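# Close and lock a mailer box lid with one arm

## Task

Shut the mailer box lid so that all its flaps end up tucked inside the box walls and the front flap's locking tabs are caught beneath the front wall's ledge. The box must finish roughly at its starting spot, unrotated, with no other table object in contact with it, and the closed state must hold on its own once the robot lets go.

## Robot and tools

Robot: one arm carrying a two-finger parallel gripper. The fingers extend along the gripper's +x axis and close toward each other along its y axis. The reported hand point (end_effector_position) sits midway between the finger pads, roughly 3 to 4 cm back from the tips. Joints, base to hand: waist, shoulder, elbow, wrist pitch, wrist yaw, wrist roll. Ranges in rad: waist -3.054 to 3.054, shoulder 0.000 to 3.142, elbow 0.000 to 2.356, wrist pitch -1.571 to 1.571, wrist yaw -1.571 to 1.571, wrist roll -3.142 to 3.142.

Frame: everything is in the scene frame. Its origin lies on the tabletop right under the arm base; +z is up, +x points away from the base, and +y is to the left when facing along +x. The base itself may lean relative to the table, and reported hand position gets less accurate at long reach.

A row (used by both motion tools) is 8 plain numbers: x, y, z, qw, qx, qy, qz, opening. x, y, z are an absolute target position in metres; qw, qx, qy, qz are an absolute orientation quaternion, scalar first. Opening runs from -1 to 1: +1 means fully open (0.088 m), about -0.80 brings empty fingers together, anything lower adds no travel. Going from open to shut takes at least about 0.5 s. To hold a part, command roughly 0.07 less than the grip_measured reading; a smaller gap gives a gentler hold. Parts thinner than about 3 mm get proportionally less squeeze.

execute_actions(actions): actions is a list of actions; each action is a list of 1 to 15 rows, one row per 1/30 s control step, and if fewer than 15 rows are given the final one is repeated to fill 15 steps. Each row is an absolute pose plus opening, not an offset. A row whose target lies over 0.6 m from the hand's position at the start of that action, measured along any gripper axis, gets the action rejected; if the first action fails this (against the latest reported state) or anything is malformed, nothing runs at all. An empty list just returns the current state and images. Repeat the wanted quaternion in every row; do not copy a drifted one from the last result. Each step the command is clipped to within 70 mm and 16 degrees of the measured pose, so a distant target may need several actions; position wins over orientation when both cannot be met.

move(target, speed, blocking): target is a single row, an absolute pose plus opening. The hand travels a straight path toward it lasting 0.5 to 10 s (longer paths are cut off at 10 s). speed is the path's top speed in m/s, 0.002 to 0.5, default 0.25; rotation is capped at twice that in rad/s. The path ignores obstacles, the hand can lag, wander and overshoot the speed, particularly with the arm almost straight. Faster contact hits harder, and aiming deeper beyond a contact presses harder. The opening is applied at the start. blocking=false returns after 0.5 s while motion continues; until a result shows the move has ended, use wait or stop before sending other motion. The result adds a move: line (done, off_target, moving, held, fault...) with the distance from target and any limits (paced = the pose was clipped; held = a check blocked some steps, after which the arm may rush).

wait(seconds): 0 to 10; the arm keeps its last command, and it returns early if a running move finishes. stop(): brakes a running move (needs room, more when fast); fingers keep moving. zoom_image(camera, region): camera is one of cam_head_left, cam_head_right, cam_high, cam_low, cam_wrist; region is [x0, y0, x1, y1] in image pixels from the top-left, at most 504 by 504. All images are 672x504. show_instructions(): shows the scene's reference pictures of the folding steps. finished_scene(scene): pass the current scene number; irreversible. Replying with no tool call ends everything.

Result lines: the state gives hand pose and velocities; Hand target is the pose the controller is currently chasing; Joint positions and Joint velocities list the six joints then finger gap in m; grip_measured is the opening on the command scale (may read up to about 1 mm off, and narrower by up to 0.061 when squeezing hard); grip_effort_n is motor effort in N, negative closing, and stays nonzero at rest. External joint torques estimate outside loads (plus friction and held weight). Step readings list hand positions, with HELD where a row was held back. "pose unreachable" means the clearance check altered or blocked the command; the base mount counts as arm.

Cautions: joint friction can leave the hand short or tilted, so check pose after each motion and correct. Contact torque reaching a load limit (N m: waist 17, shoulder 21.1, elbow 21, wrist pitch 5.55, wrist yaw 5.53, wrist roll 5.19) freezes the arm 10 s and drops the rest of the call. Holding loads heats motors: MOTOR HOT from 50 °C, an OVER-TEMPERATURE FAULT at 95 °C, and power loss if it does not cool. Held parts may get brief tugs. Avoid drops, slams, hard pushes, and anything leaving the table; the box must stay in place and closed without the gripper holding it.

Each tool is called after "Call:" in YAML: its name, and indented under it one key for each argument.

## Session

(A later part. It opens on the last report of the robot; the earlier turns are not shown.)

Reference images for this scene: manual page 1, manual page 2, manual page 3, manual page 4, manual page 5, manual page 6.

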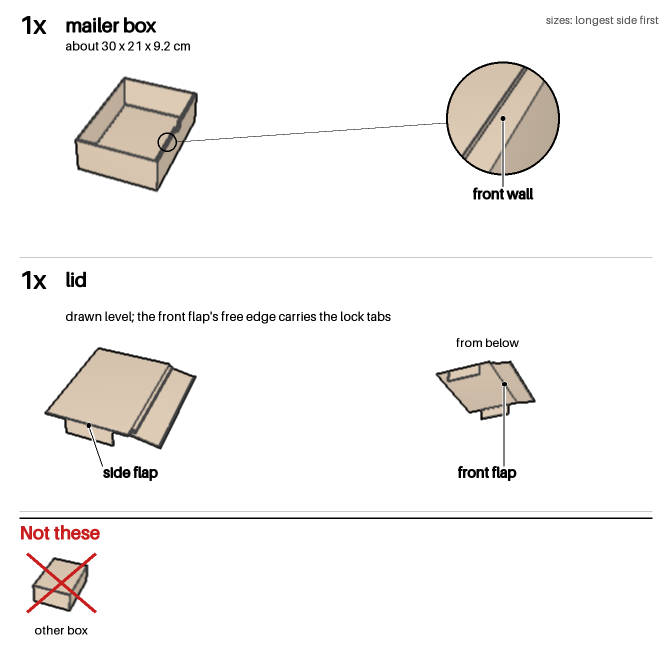

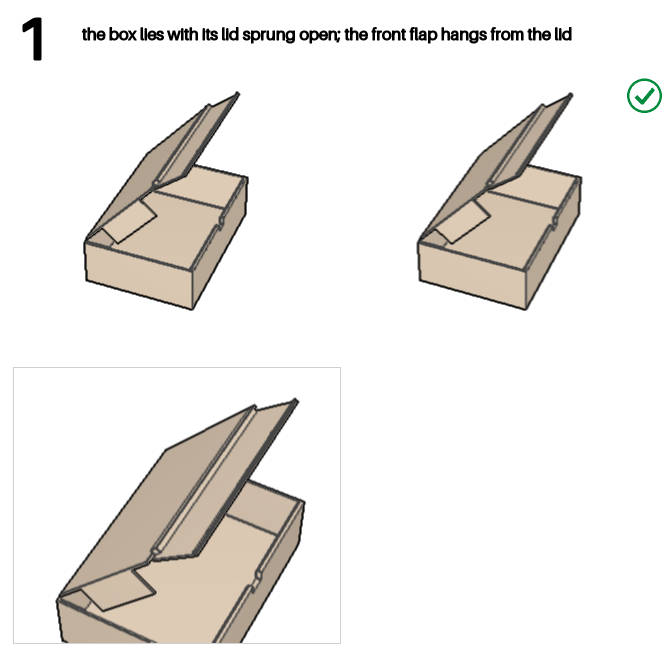

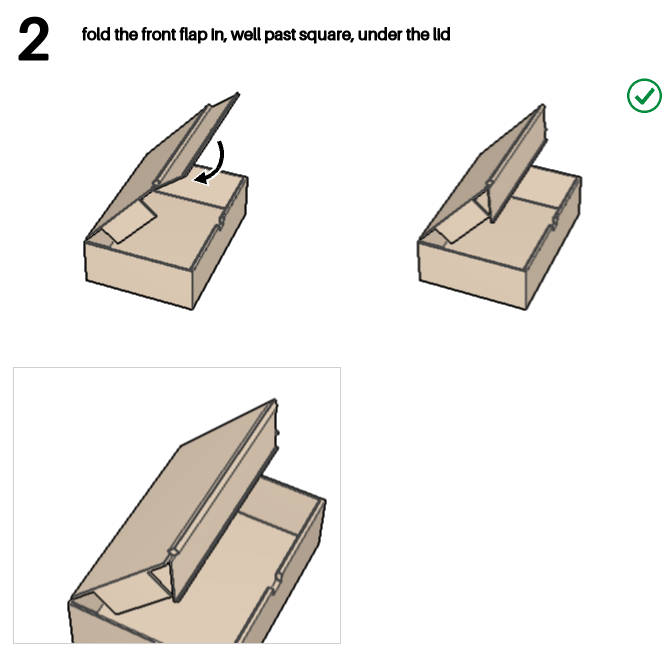

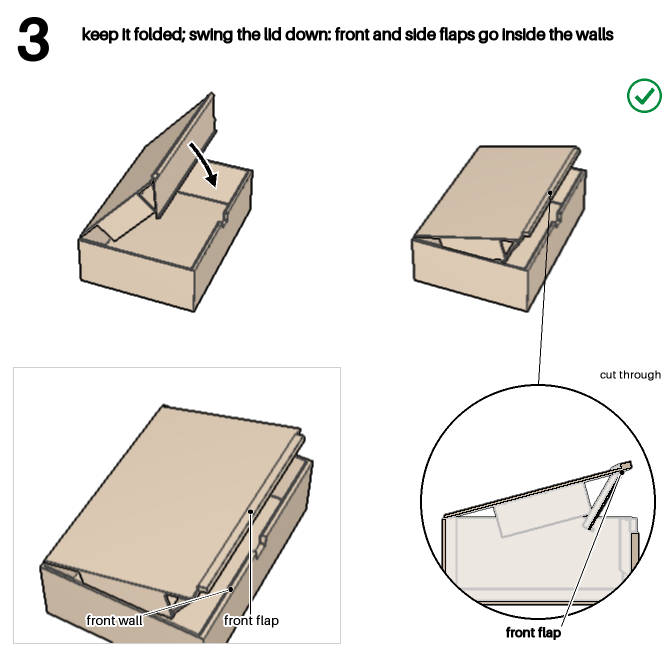

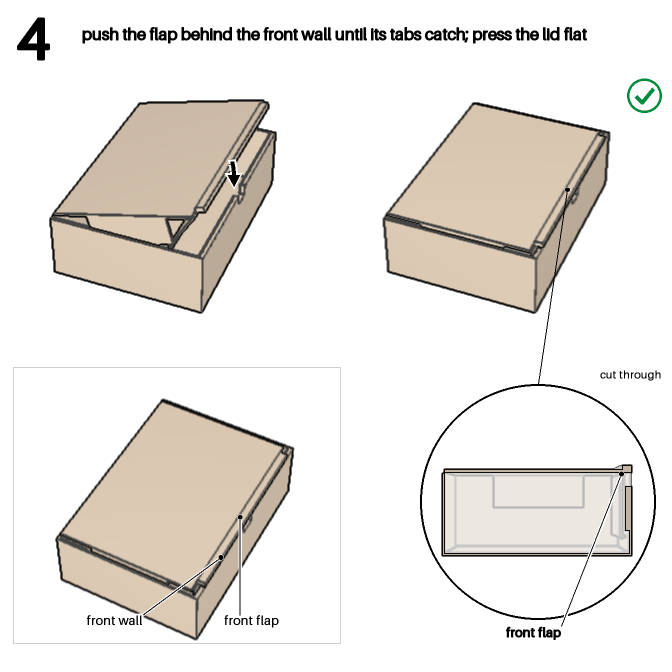

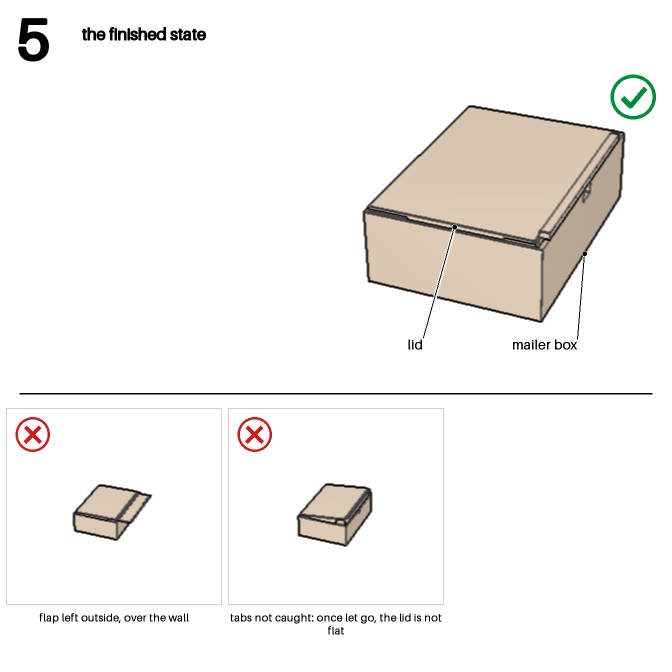

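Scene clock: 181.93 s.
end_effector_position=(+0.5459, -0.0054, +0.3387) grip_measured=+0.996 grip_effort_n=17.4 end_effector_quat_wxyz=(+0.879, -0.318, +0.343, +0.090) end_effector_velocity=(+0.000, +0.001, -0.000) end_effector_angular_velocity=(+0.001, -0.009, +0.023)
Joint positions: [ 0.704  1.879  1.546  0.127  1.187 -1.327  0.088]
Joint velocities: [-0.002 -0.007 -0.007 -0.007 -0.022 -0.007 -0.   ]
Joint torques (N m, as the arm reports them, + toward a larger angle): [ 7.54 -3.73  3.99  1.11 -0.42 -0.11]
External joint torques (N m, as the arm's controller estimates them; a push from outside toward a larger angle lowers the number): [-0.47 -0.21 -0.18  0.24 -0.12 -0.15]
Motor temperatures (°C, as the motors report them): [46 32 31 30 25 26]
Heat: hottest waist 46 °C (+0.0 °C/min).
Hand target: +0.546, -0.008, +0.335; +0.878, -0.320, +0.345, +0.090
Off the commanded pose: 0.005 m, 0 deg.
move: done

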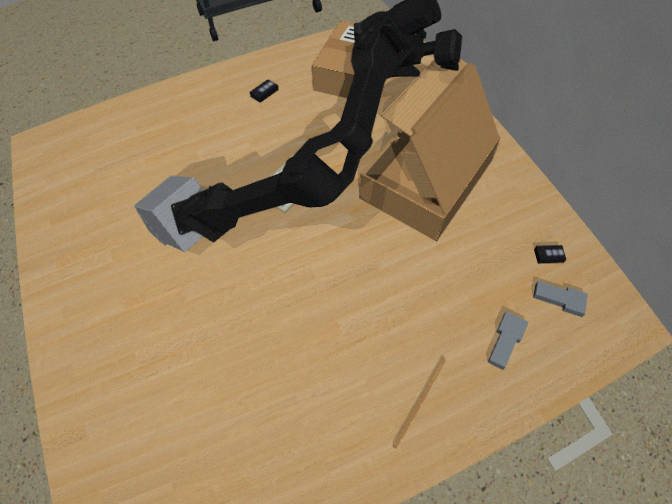

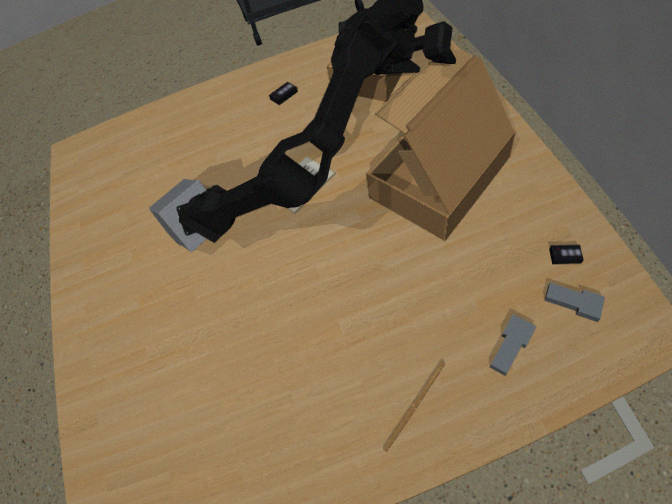

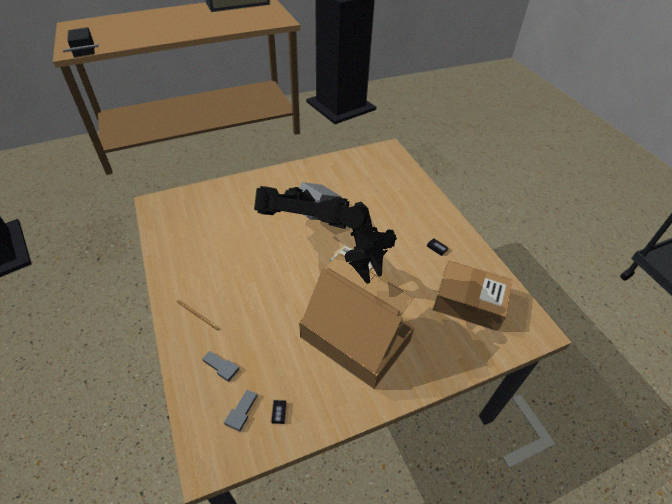

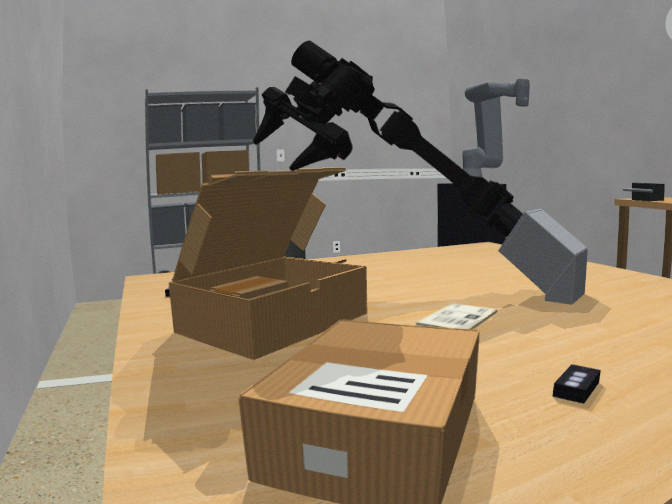

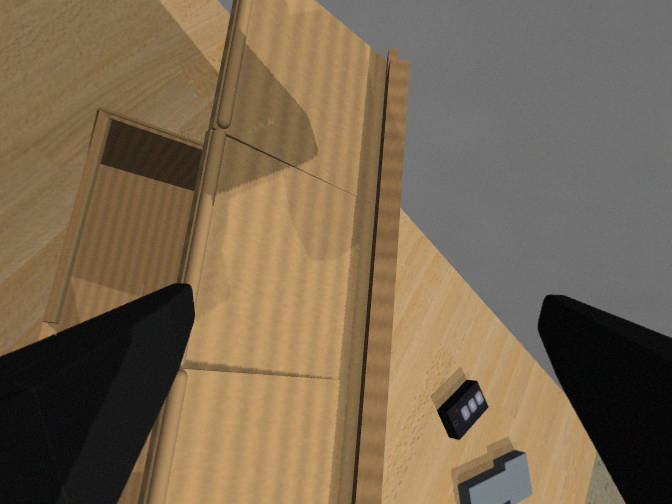

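Call:
move:
  target: [0.565,-0.054,0.353,0.878,-0.32,0.345,0.09,1]
  speed: 0.025

Call:
move:
  target: [0.582,-0.102,0.345,0.889,-0.209,0.381,0.148,1]
  speed: 0.04

Scene clock: 189.13 s.
end_effector_position=(+0.5633, -0.0476, +0.3543) grip_measured=+0.996 grip_effort_n=17.4 end_effector_quat_wxyz=(+0.878, -0.320, +0.342, +0.093) end_effector_velocity=(-0.001, -0.001, -0.002) end_effector_angular_velocity=(-0.003, +0.009, -0.005)
Joint positions: [ 0.674  1.852  1.693 -0.039  1.156 -1.344  0.088]
Joint velocities: [-0.002 -0.002 -0.002 -0.007  0.007  0.007 -0.   ]
Joint torques (N m, as the arm reports them, + toward a larger angle): [ 7.45 -3.42  5.5   0.7  -0.34 -0.14]
External joint torques (N m, as the arm's controller estimates them; a push from outside toward a larger angle lowers the number): [-0.4  -0.2   1.61 -0.17 -0.04 -0.18]
Motor temperatures (°C, as the motors report them): [46 32 31 30 25 26]
Heat: hottest waist 46 °C (+0.0 °C/min).
Hand target: +0.565, -0.054, +0.353; +0.878, -0.320, +0.345, +0.090
Off the commanded pose: 0.007 m, 0 deg.
move: done

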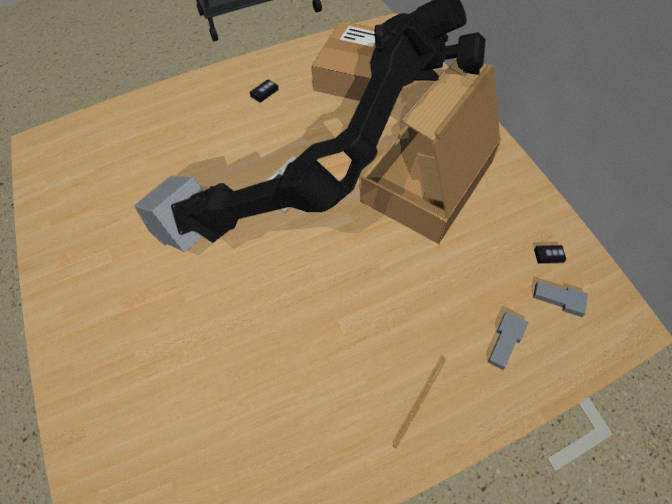

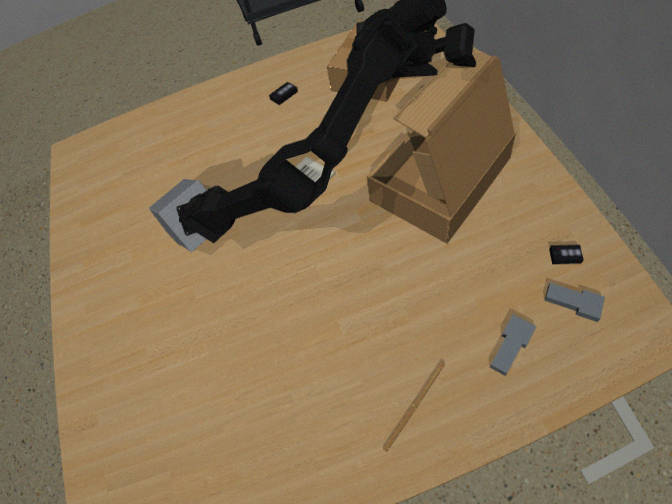

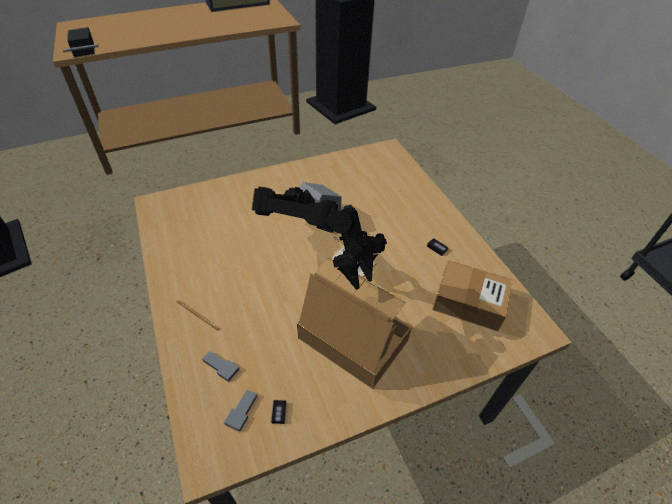

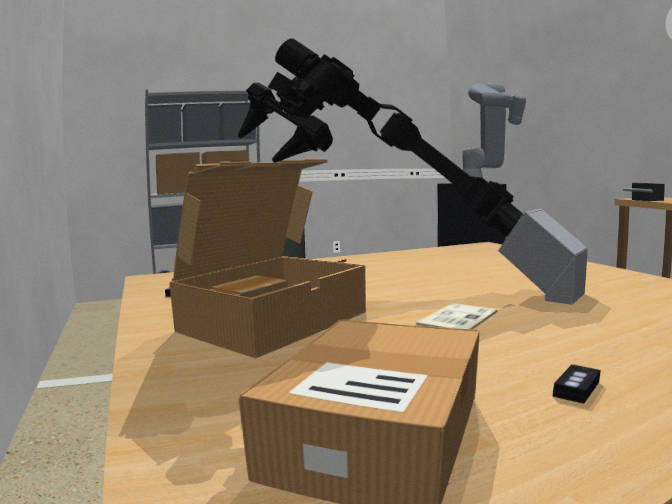

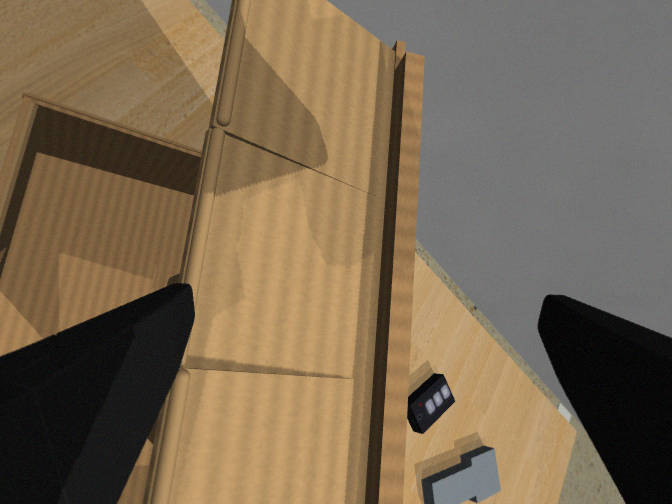

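Scene clock: 192.70 s.
end_effector_position=(+0.5802, -0.1022, +0.3495) grip_measured=+0.996 grip_effort_n=17.4 end_effector_quat_wxyz=(+0.891, -0.209, +0.376, +0.148) end_effector_velocity=(-0.001, -0.000, -0.001) end_effector_angular_velocity=(-0.000, +0.009, +0.015)
Joint positions: [ 0.575  1.912  2.149 -0.729  0.974 -0.927  0.088]
Joint velocities: [-0.002  0.007  0.022 -0.037 -0.007  0.007 -0.   ]
Joint torques (N m, as the arm reports them, + toward a larger angle): [ 7.43 -2.27  4.71  0.68 -0.26  0.17]
External joint torques (N m, as the arm's controller estimates them; a push from outside toward a larger angle lowers the number): [-0.38  1.3   1.39 -0.25 -0.02  0.15]
Motor temperatures (°C, as the motors report them): [46 32 31 30 25 26]
Heat: hottest waist 46 °C (+0.0 °C/min).
Hand target: +0.582, -0.102, +0.345; +0.889, -0.209, +0.380, +0.148
Off the commanded pose: 0.005 m, 1 deg.
move: done

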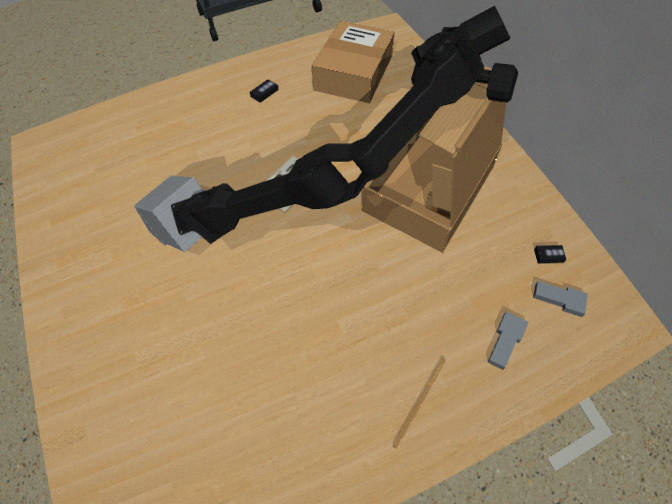

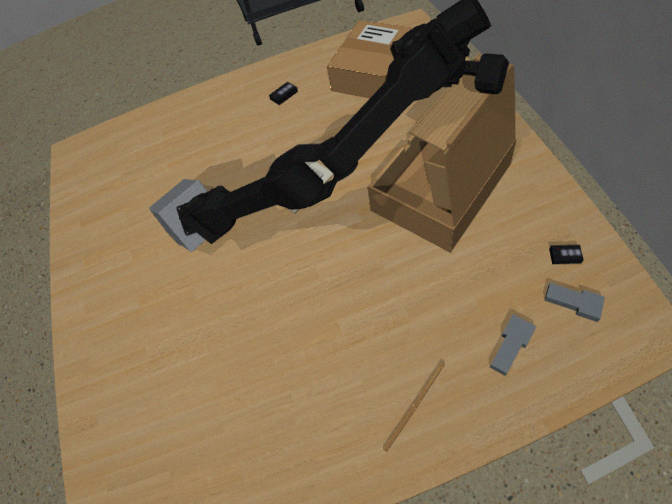

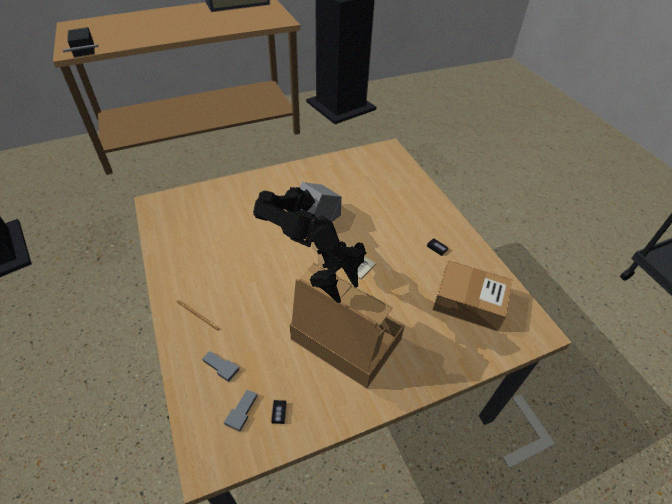

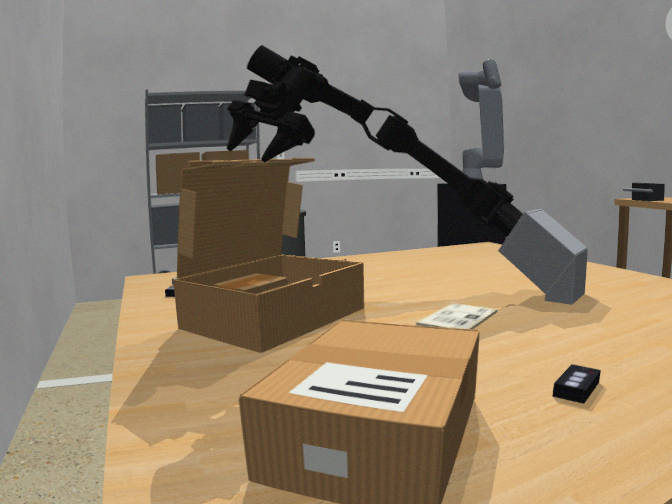

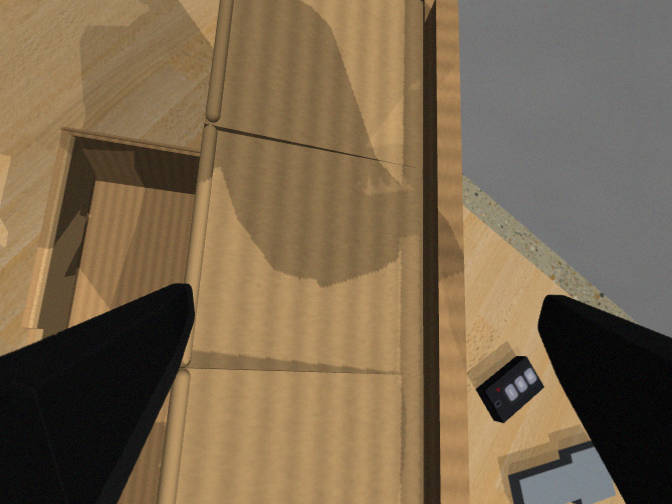

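Call:
move:
  target: [0.583,-0.106,0.308,0.889,-0.209,0.381,0.148,1]
  speed: 0.02

Scene clock: 202.77 s.
end_effector_position=(+0.5832, -0.1033, +0.3113) grip_measured=+0.996 grip_effort_n=17.9 end_effector_quat_wxyz=(+0.889, -0.208, +0.379, +0.149) end_effector_velocity=(+0.000, +0.004, +0.001) end_effector_angular_velocity=(+0.020, -0.017, +0.023)
Joint positions: [ 0.493  1.85   1.972 -0.575  0.904 -0.98   0.088]
Joint velocities: [-0.002 -0.007 -0.012  0.007 -0.037 -0.007  0.   ]
Joint torques (N m, as the arm reports them, + toward a larger angle): [ 7.41 -4.16  3.53  1.14 -0.4  -0.13]
External joint torques (N m, as the arm's controller estimates them; a push from outside toward a larger angle lowers the number): [-0.44 -0.03 -0.13  0.23 -0.12 -0.15]
Motor temperatures (°C, as the motors report them): [46 32 31 30 25 26]
Heat: hottest waist 46 °C (+0.0 °C/min).
Hand target: +0.583, -0.106, +0.308; +0.888, -0.209, +0.381, +0.148
Off the commanded pose: 0.004 m, 0 deg.
move: done

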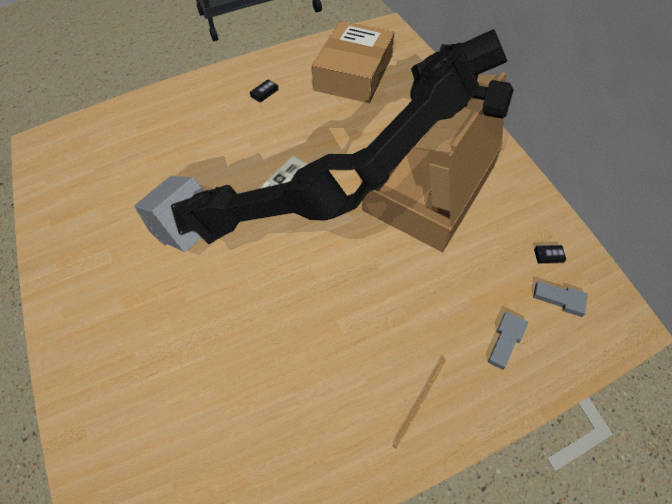

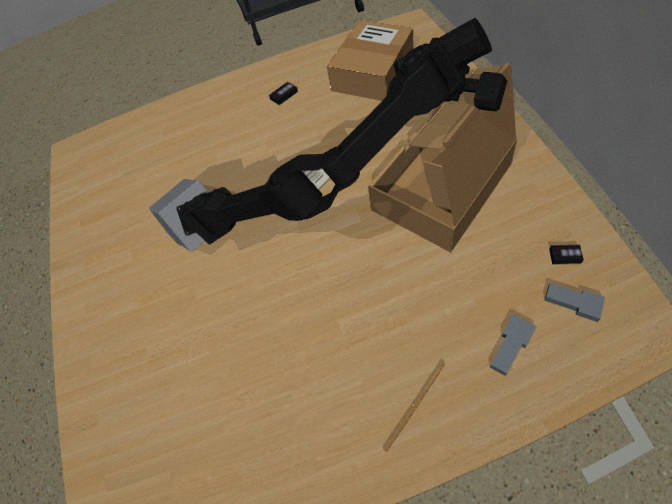

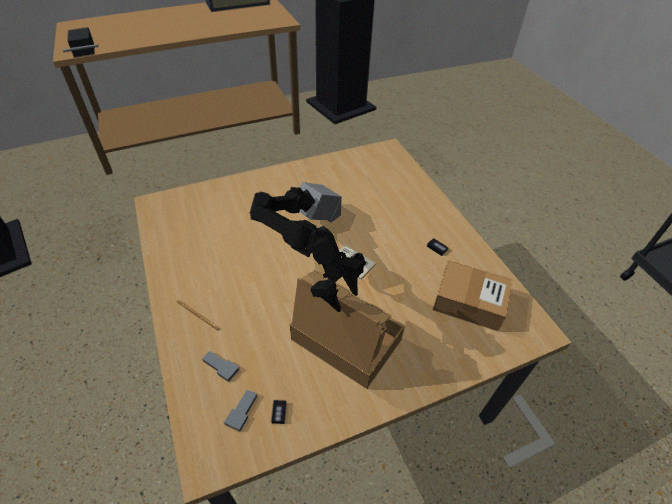

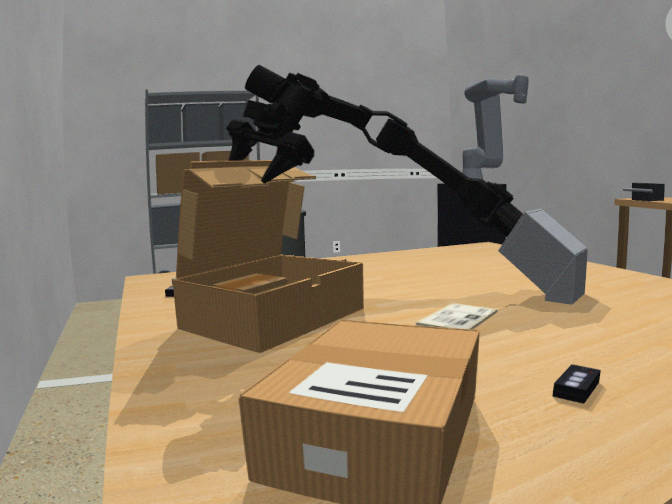

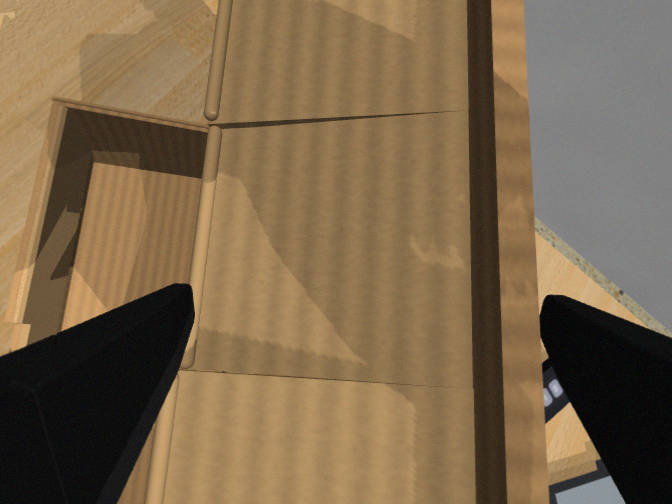

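Call:
execute_actions:
  actions:
    - [[0.583,-0.107,0.302,0.889,-0.209,0.381,0.148,0.85]]
    - [[0.584,-0.109,0.296,0.889,-0.209,0.381,0.148,0.7]]

Scene clock: 222.17 s.
end_effector_position=(+0.5845, -0.1055, +0.2997) grip_measured=+0.706 grip_effort_n=-11.4 end_effector_quat_wxyz=(+0.890, -0.208, +0.378, +0.150) end_effector_velocity=(-0.001, -0.005, -0.001) end_effector_angular_velocity=(-0.002, +0.000, +0.003)
Joint positions: [ 0.464  1.834  1.927 -0.531  0.875 -1.001  0.074]
Joint velocities: [-0.007 -0.012 -0.002 -0.007 -0.007 -0.007 -0.002]
Joint torques (N m, as the arm reports them, + toward a larger angle): [ 7.21 -4.46  3.51  1.15 -0.32 -0.1 ]
External joint torques (N m, as the arm's controller estimates them; a push from outside toward a larger angle lowers the number): [-0.51 -0.06 -0.31  0.22 -0.04 -0.12]
External joint torques at the end of the 1st action: [-0.38  0.01 -0.28  0.2  -0.03 -0.14]
Motor temperatures (°C, as the motors report them): [46 32 30 30 25 26]
Heat: hottest waist 46 °C (+0.0 °C/min).
Hand target: +0.584, -0.109, +0.296; +0.889, -0.209, +0.381, +0.148
Off the commanded pose: 0.005 m, 0 deg.
Step readings (end_effector_position; steps 1 to 15: 1st action; 16 to 30: 2nd action):
0: (+0.5832, -0.1034, +0.3114)
1: (+0.5834, -0.1033, +0.3112)
2: (+0.5833, -0.1032, +0.3106)
4: (+0.5834, -0.1036, +0.3087)
8: (+0.5835, -0.1035, +0.3058)
15: (+0.5835, -0.1038, +0.3058)
16: (+0.5837, -0.1037, +0.3056)
17: (+0.5837, -0.1040, +0.3048)
19: (+0.5841, -0.1050, +0.3027)
23: (+0.5845, -0.1055, +0.3000)
30: end_effector_position above

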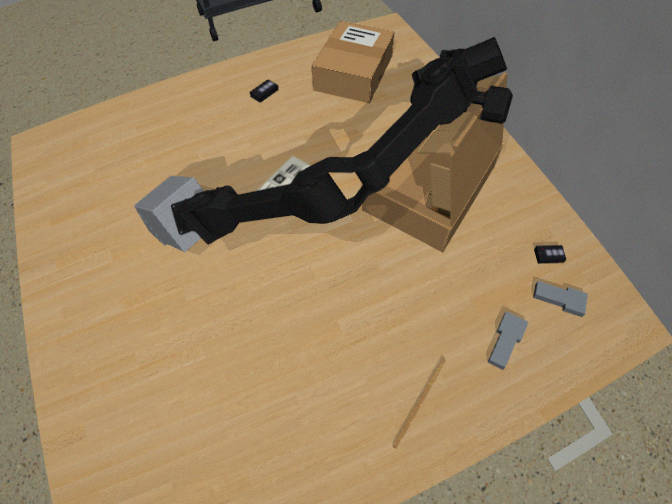

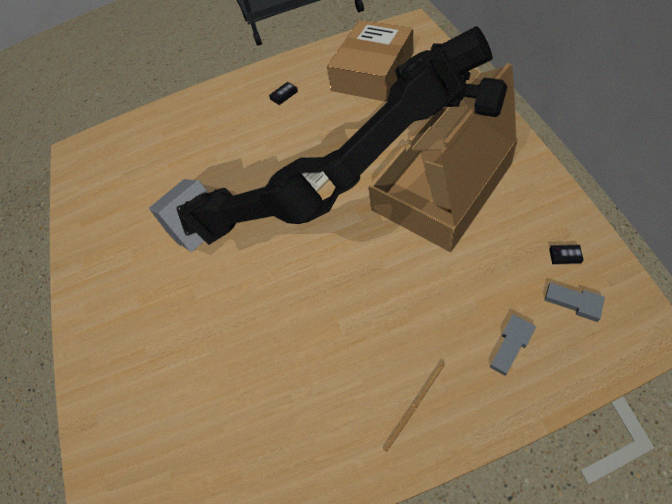

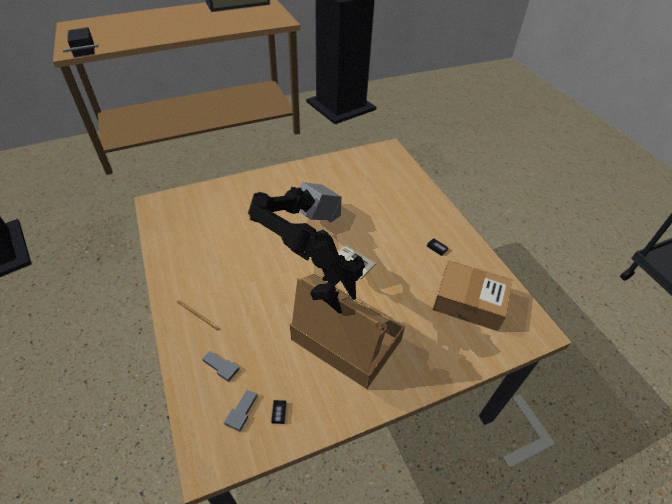

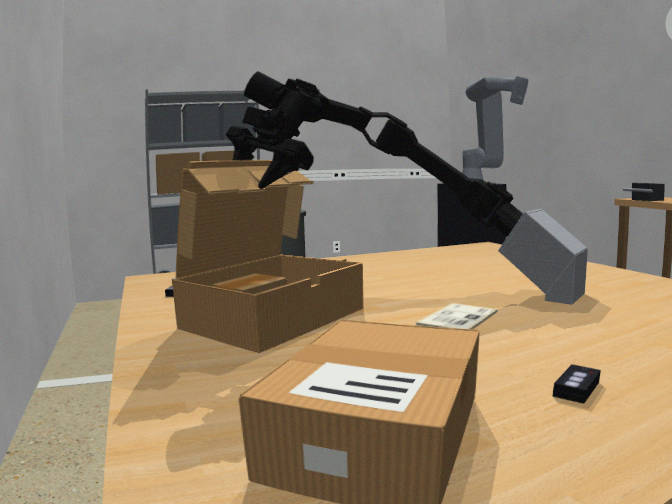

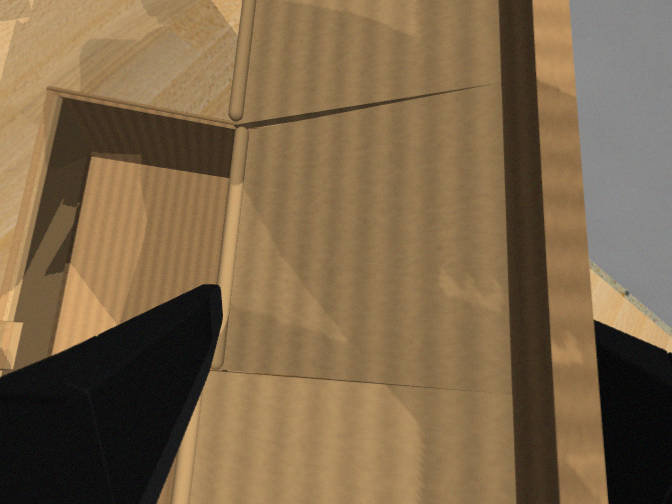

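Straddled.

Call:
execute_actions:
  actions:
    - [[0.585,-0.111,0.291,0.889,-0.209,0.381,0.148,0.5]]
    - [[0.586,-0.114,0.286,0.889,-0.209,0.381,0.148,0.3]]
    - [[0.587,-0.117,0.281,0.889,-0.209,0.381,0.148,0.1]]

Scene clock: 228.60 s.
end_effector_position=(+0.5879, -0.1130, +0.2854) grip_measured=+0.107 grip_effort_n=-14.2 end_effector_quat_wxyz=(+0.890, -0.207, +0.377, +0.150) end_effector_velocity=(+0.001, +0.001, -0.002) end_effector_angular_velocity=(-0.002, -0.009, +0.022)
Joint positions: [ 0.421  1.82   1.897 -0.493  0.834 -1.029  0.044]
Joint velocities: [-0.007 -0.002 -0.007  0.007 -0.022 -0.022 -0.002]
Joint torques (N m, as the arm reports them, + toward a larger angle): [ 7.1  -4.73  3.62  1.1  -0.3  -0.14]
External joint torques (N m, as the arm's controller estimates them; a push from outside toward a larger angle lowers the number): [-0.61 -0.1  -0.25  0.18  0.   -0.16]
External joint torques at the end of the 1st action: [-0.43 -0.07 -0.04  0.24 -0.03 -0.17]
External joint torques at the end of the 2nd action: [-0.71 -0.25 -0.23  0.2   0.   -0.1 ]
Motor temperatures (°C, as the motors report them): [46 32 30 30 25 26]
Heat: hottest waist 46 °C (+0.0 °C/min).
Hand target: +0.587, -0.117, +0.281; +0.888, -0.209, +0.381, +0.148
Off the commanded pose: 0.006 m, 1 deg.
Step readings (end_effector_position; steps 1 to 15: 1st action; 16 to 30: 2nd action; 31 to 45: 3rd action):
0: (+0.5845, -0.1055, +0.2998)
1: (+0.5847, -0.1054, +0.2996)
2: (+0.5848, -0.1057, +0.2990)
4: (+0.5852, -0.1067, +0.2975)
8: (+0.5856, -0.1074, +0.2950)
15: (+0.5856, -0.1075, +0.2948)
16: (+0.5858, -0.1076, +0.2947)
17: (+0.5859, -0.1078, +0.2942)
19: (+0.5863, -0.1089, +0.2927)
23: (+0.5868, -0.1100, +0.2906)
30: (+0.5868, -0.1100, +0.2903)
31: (+0.5869, -0.1100, +0.2901)
32: (+0.5870, -0.1102, +0.2896)
34: (+0.5875, -0.1113, +0.2878)
38: (+0.5877, -0.1127, +0.2854)
45: end_effector_position above

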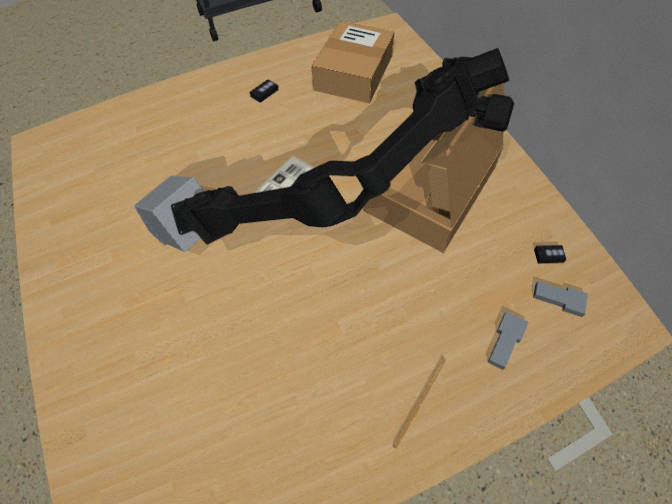

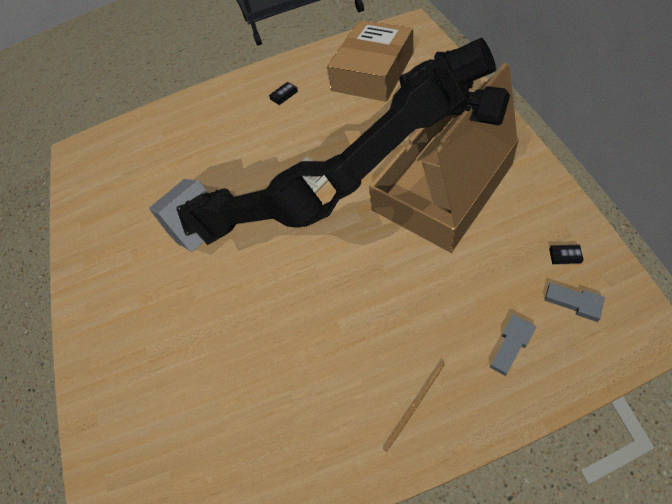

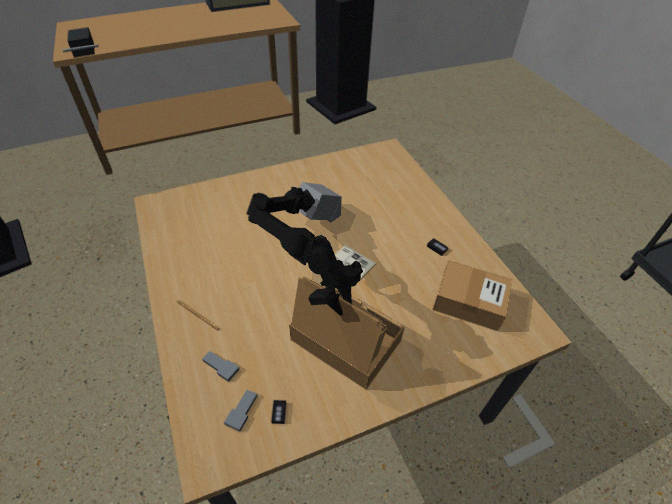

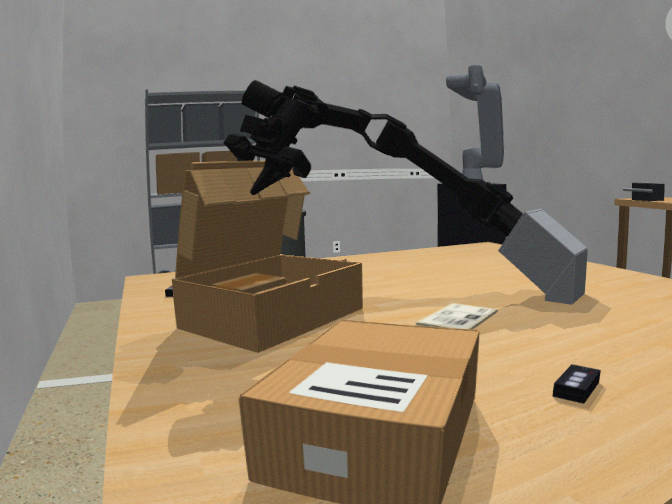

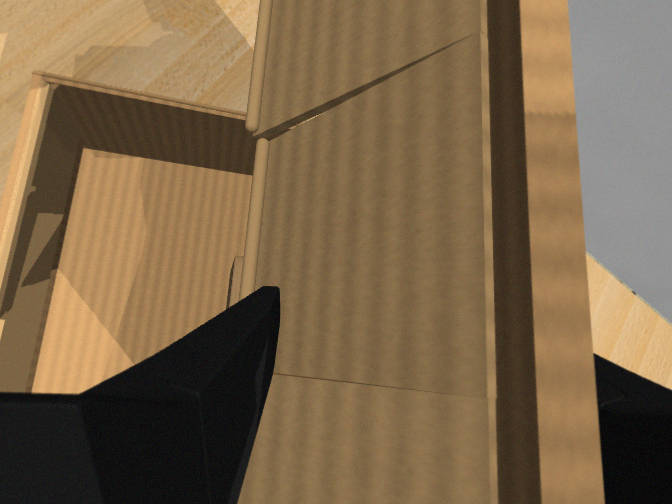

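Call:
execute_actions:
  actions:
    - [[0.584,-0.104,0.277,0.887,-0.237,0.372,0.134,-0.05]]
    - [[0.579,-0.09,0.271,0.885,-0.265,0.363,0.119,-0.15]]
    - [[0.575,-0.08,0.266,0.882,-0.293,0.354,0.105,-0.15]]
    - [[0.570,-0.07,0.261,0.878,-0.32,0.345,0.09,-0.15]]
    - [[0.563,-0.053,0.246,0.867,-0.374,0.324,0.06,-0.15]]
    - [[0.555,-0.036,0.23,0.853,-0.426,0.302,0.031,-0.15]]

Scene clock: 237.43 s.
end_effector_position=(+0.5559, -0.0405, +0.2349) grip_measured=-0.147 grip_effort_n=-12.8 end_effector_quat_wxyz=(+0.856, -0.418, +0.304, +0.028) end_effector_velocity=(+0.001, -0.004, +0.004) end_effector_angular_velocity=(-0.034, -0.043, -0.019)
Joint positions: [ 0.449  1.869  1.169  0.908  0.929 -1.842  0.032]
Joint velocities: [-0.002  0.017 -0.017  0.125 -0.022 -0.081 -0.   ]
Joint torques (N m, as the arm reports them, + toward a larger angle): [ 7.84 -3.18  3.78  1.18 -0.67 -0.1 ]
External joint torques (N m, as the arm's controller estimates them; a push from outside toward a larger angle lowers the number): [-0.06  1.5  -0.1   0.32 -0.21 -0.14]
External joint torques at the end of the 2nd action: [ 0.46 -0.22 -0.09  0.24  0.15 -0.13]
External joint torques at the end of the 3rd action: [ 0.53  0.05 -0.26  0.28  0.15 -0.12]
External joint torques at the end of the 4th action: [ 0.6   0.55 -0.02  0.28  0.13 -0.15]
External joint torques at the end of the 5th action: [ 0.19  1.42  0.    0.3  -0.12 -0.15]
Motor temperatures (°C, as the motors report them): [46 33 30 30 25 26]
Heat: hottest waist 46 °C (+0.0 °C/min).
Hand target: +0.555, -0.036, +0.230; +0.853, -0.425, +0.302, +0.031
Off the commanded pose: 0.007 m, 1 deg.
Step readings (end_effector_position; steps 1 to 15: 1st action; 16 to 30: 2nd action; 31 to 45: 3rd action; 46 to 60: 4th action; 61 to 75: 5th action; 76 to 90: 6th action):
0: (+0.5879, -0.1131, +0.2853)
1: (+0.5883, -0.1125, +0.2849)
2: (+0.5877, -0.1122, +0.2838)
4: (+0.5863, -0.1095, +0.2824)
8: (+0.5856, -0.1030, +0.2797)
15: (+0.5856, -0.1019, +0.2789)
16: (+0.5856, -0.1015, +0.2783)
17: (+0.5846, -0.1009, +0.2777)
19: (+0.5825, -0.0976, +0.2760)
23: (+0.5807, -0.0901, +0.2724)
30: (+0.5807, -0.0891, +0.2718)
31: (+0.5807, -0.0890, +0.2715)
32: (+0.5800, -0.0884, +0.2713)
34: (+0.5783, -0.0859, +0.2697)
38: (+0.5766, -0.0807, +0.2670)
45: (+0.5767, -0.0799, +0.2663)
46: (+0.5766, -0.0796, +0.2661)
47: (+0.5758, -0.0790, +0.2661)
49: (+0.5739, -0.0764, +0.2646)
53: (+0.5718, -0.0720, +0.2624)
60: (+0.5716, -0.0719, +0.2623)
61: (+0.5715, -0.0718, +0.2622)
62: (+0.5704, -0.0708, +0.2613)
64: (+0.5676, -0.0678, +0.2577)
68: (+0.5642, -0.0581, +0.2506)
75: (+0.5638, -0.0579, +0.2506)
76: (+0.5634, -0.0576, +0.2502)
77: (+0.5622, -0.0574, +0.2493)
79: (+0.5594, -0.0532, +0.2439)
83: (+0.5559, -0.0407, +0.2342)
90: end_effector_position above

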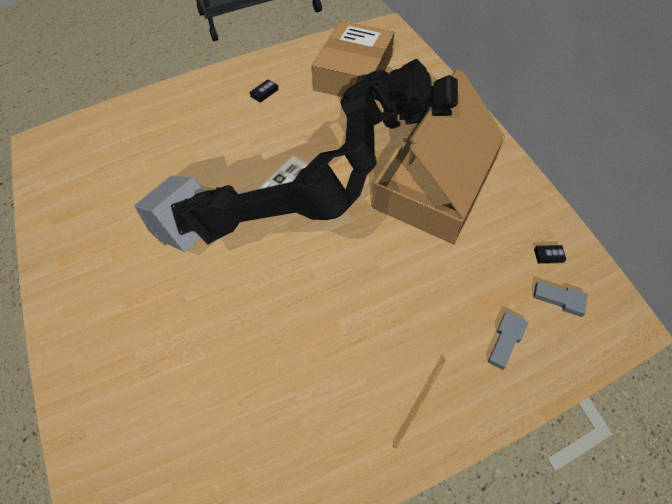

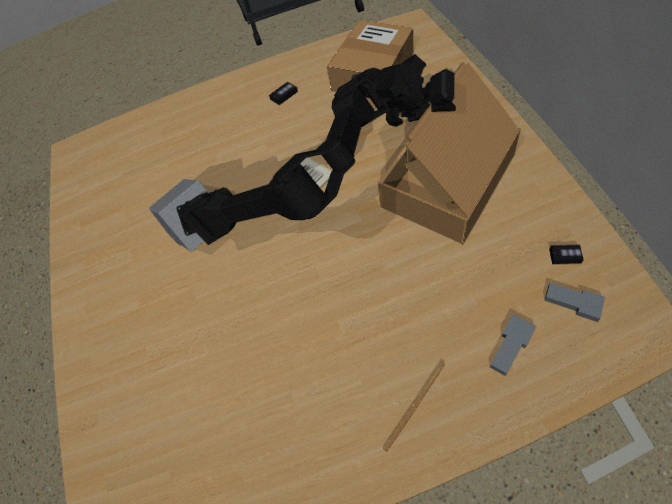

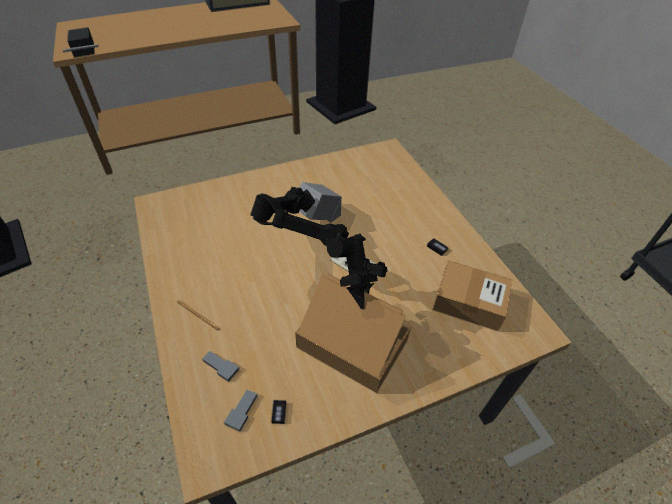

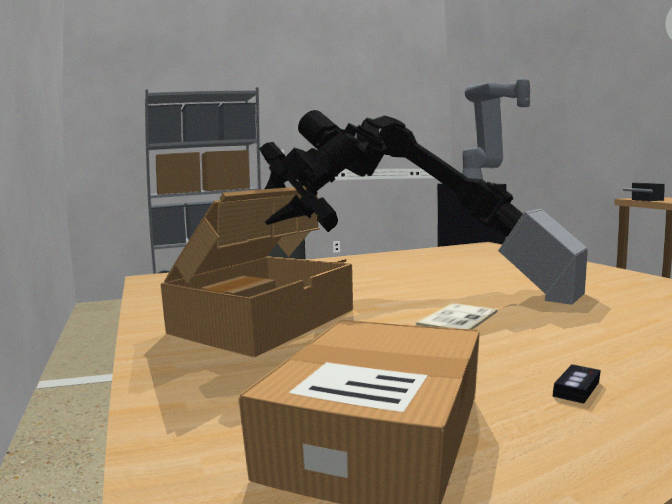

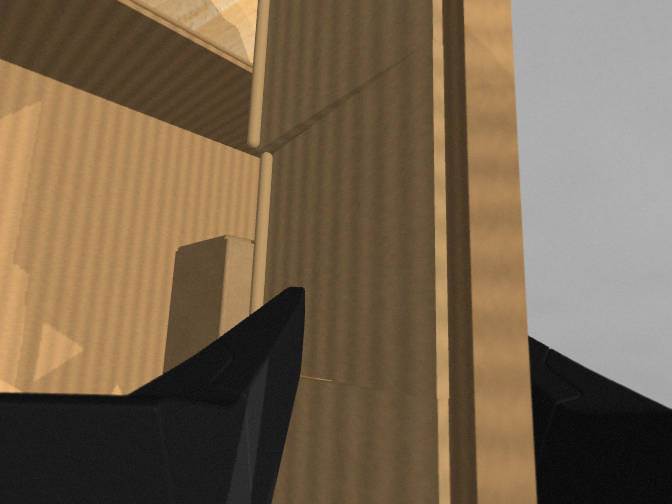

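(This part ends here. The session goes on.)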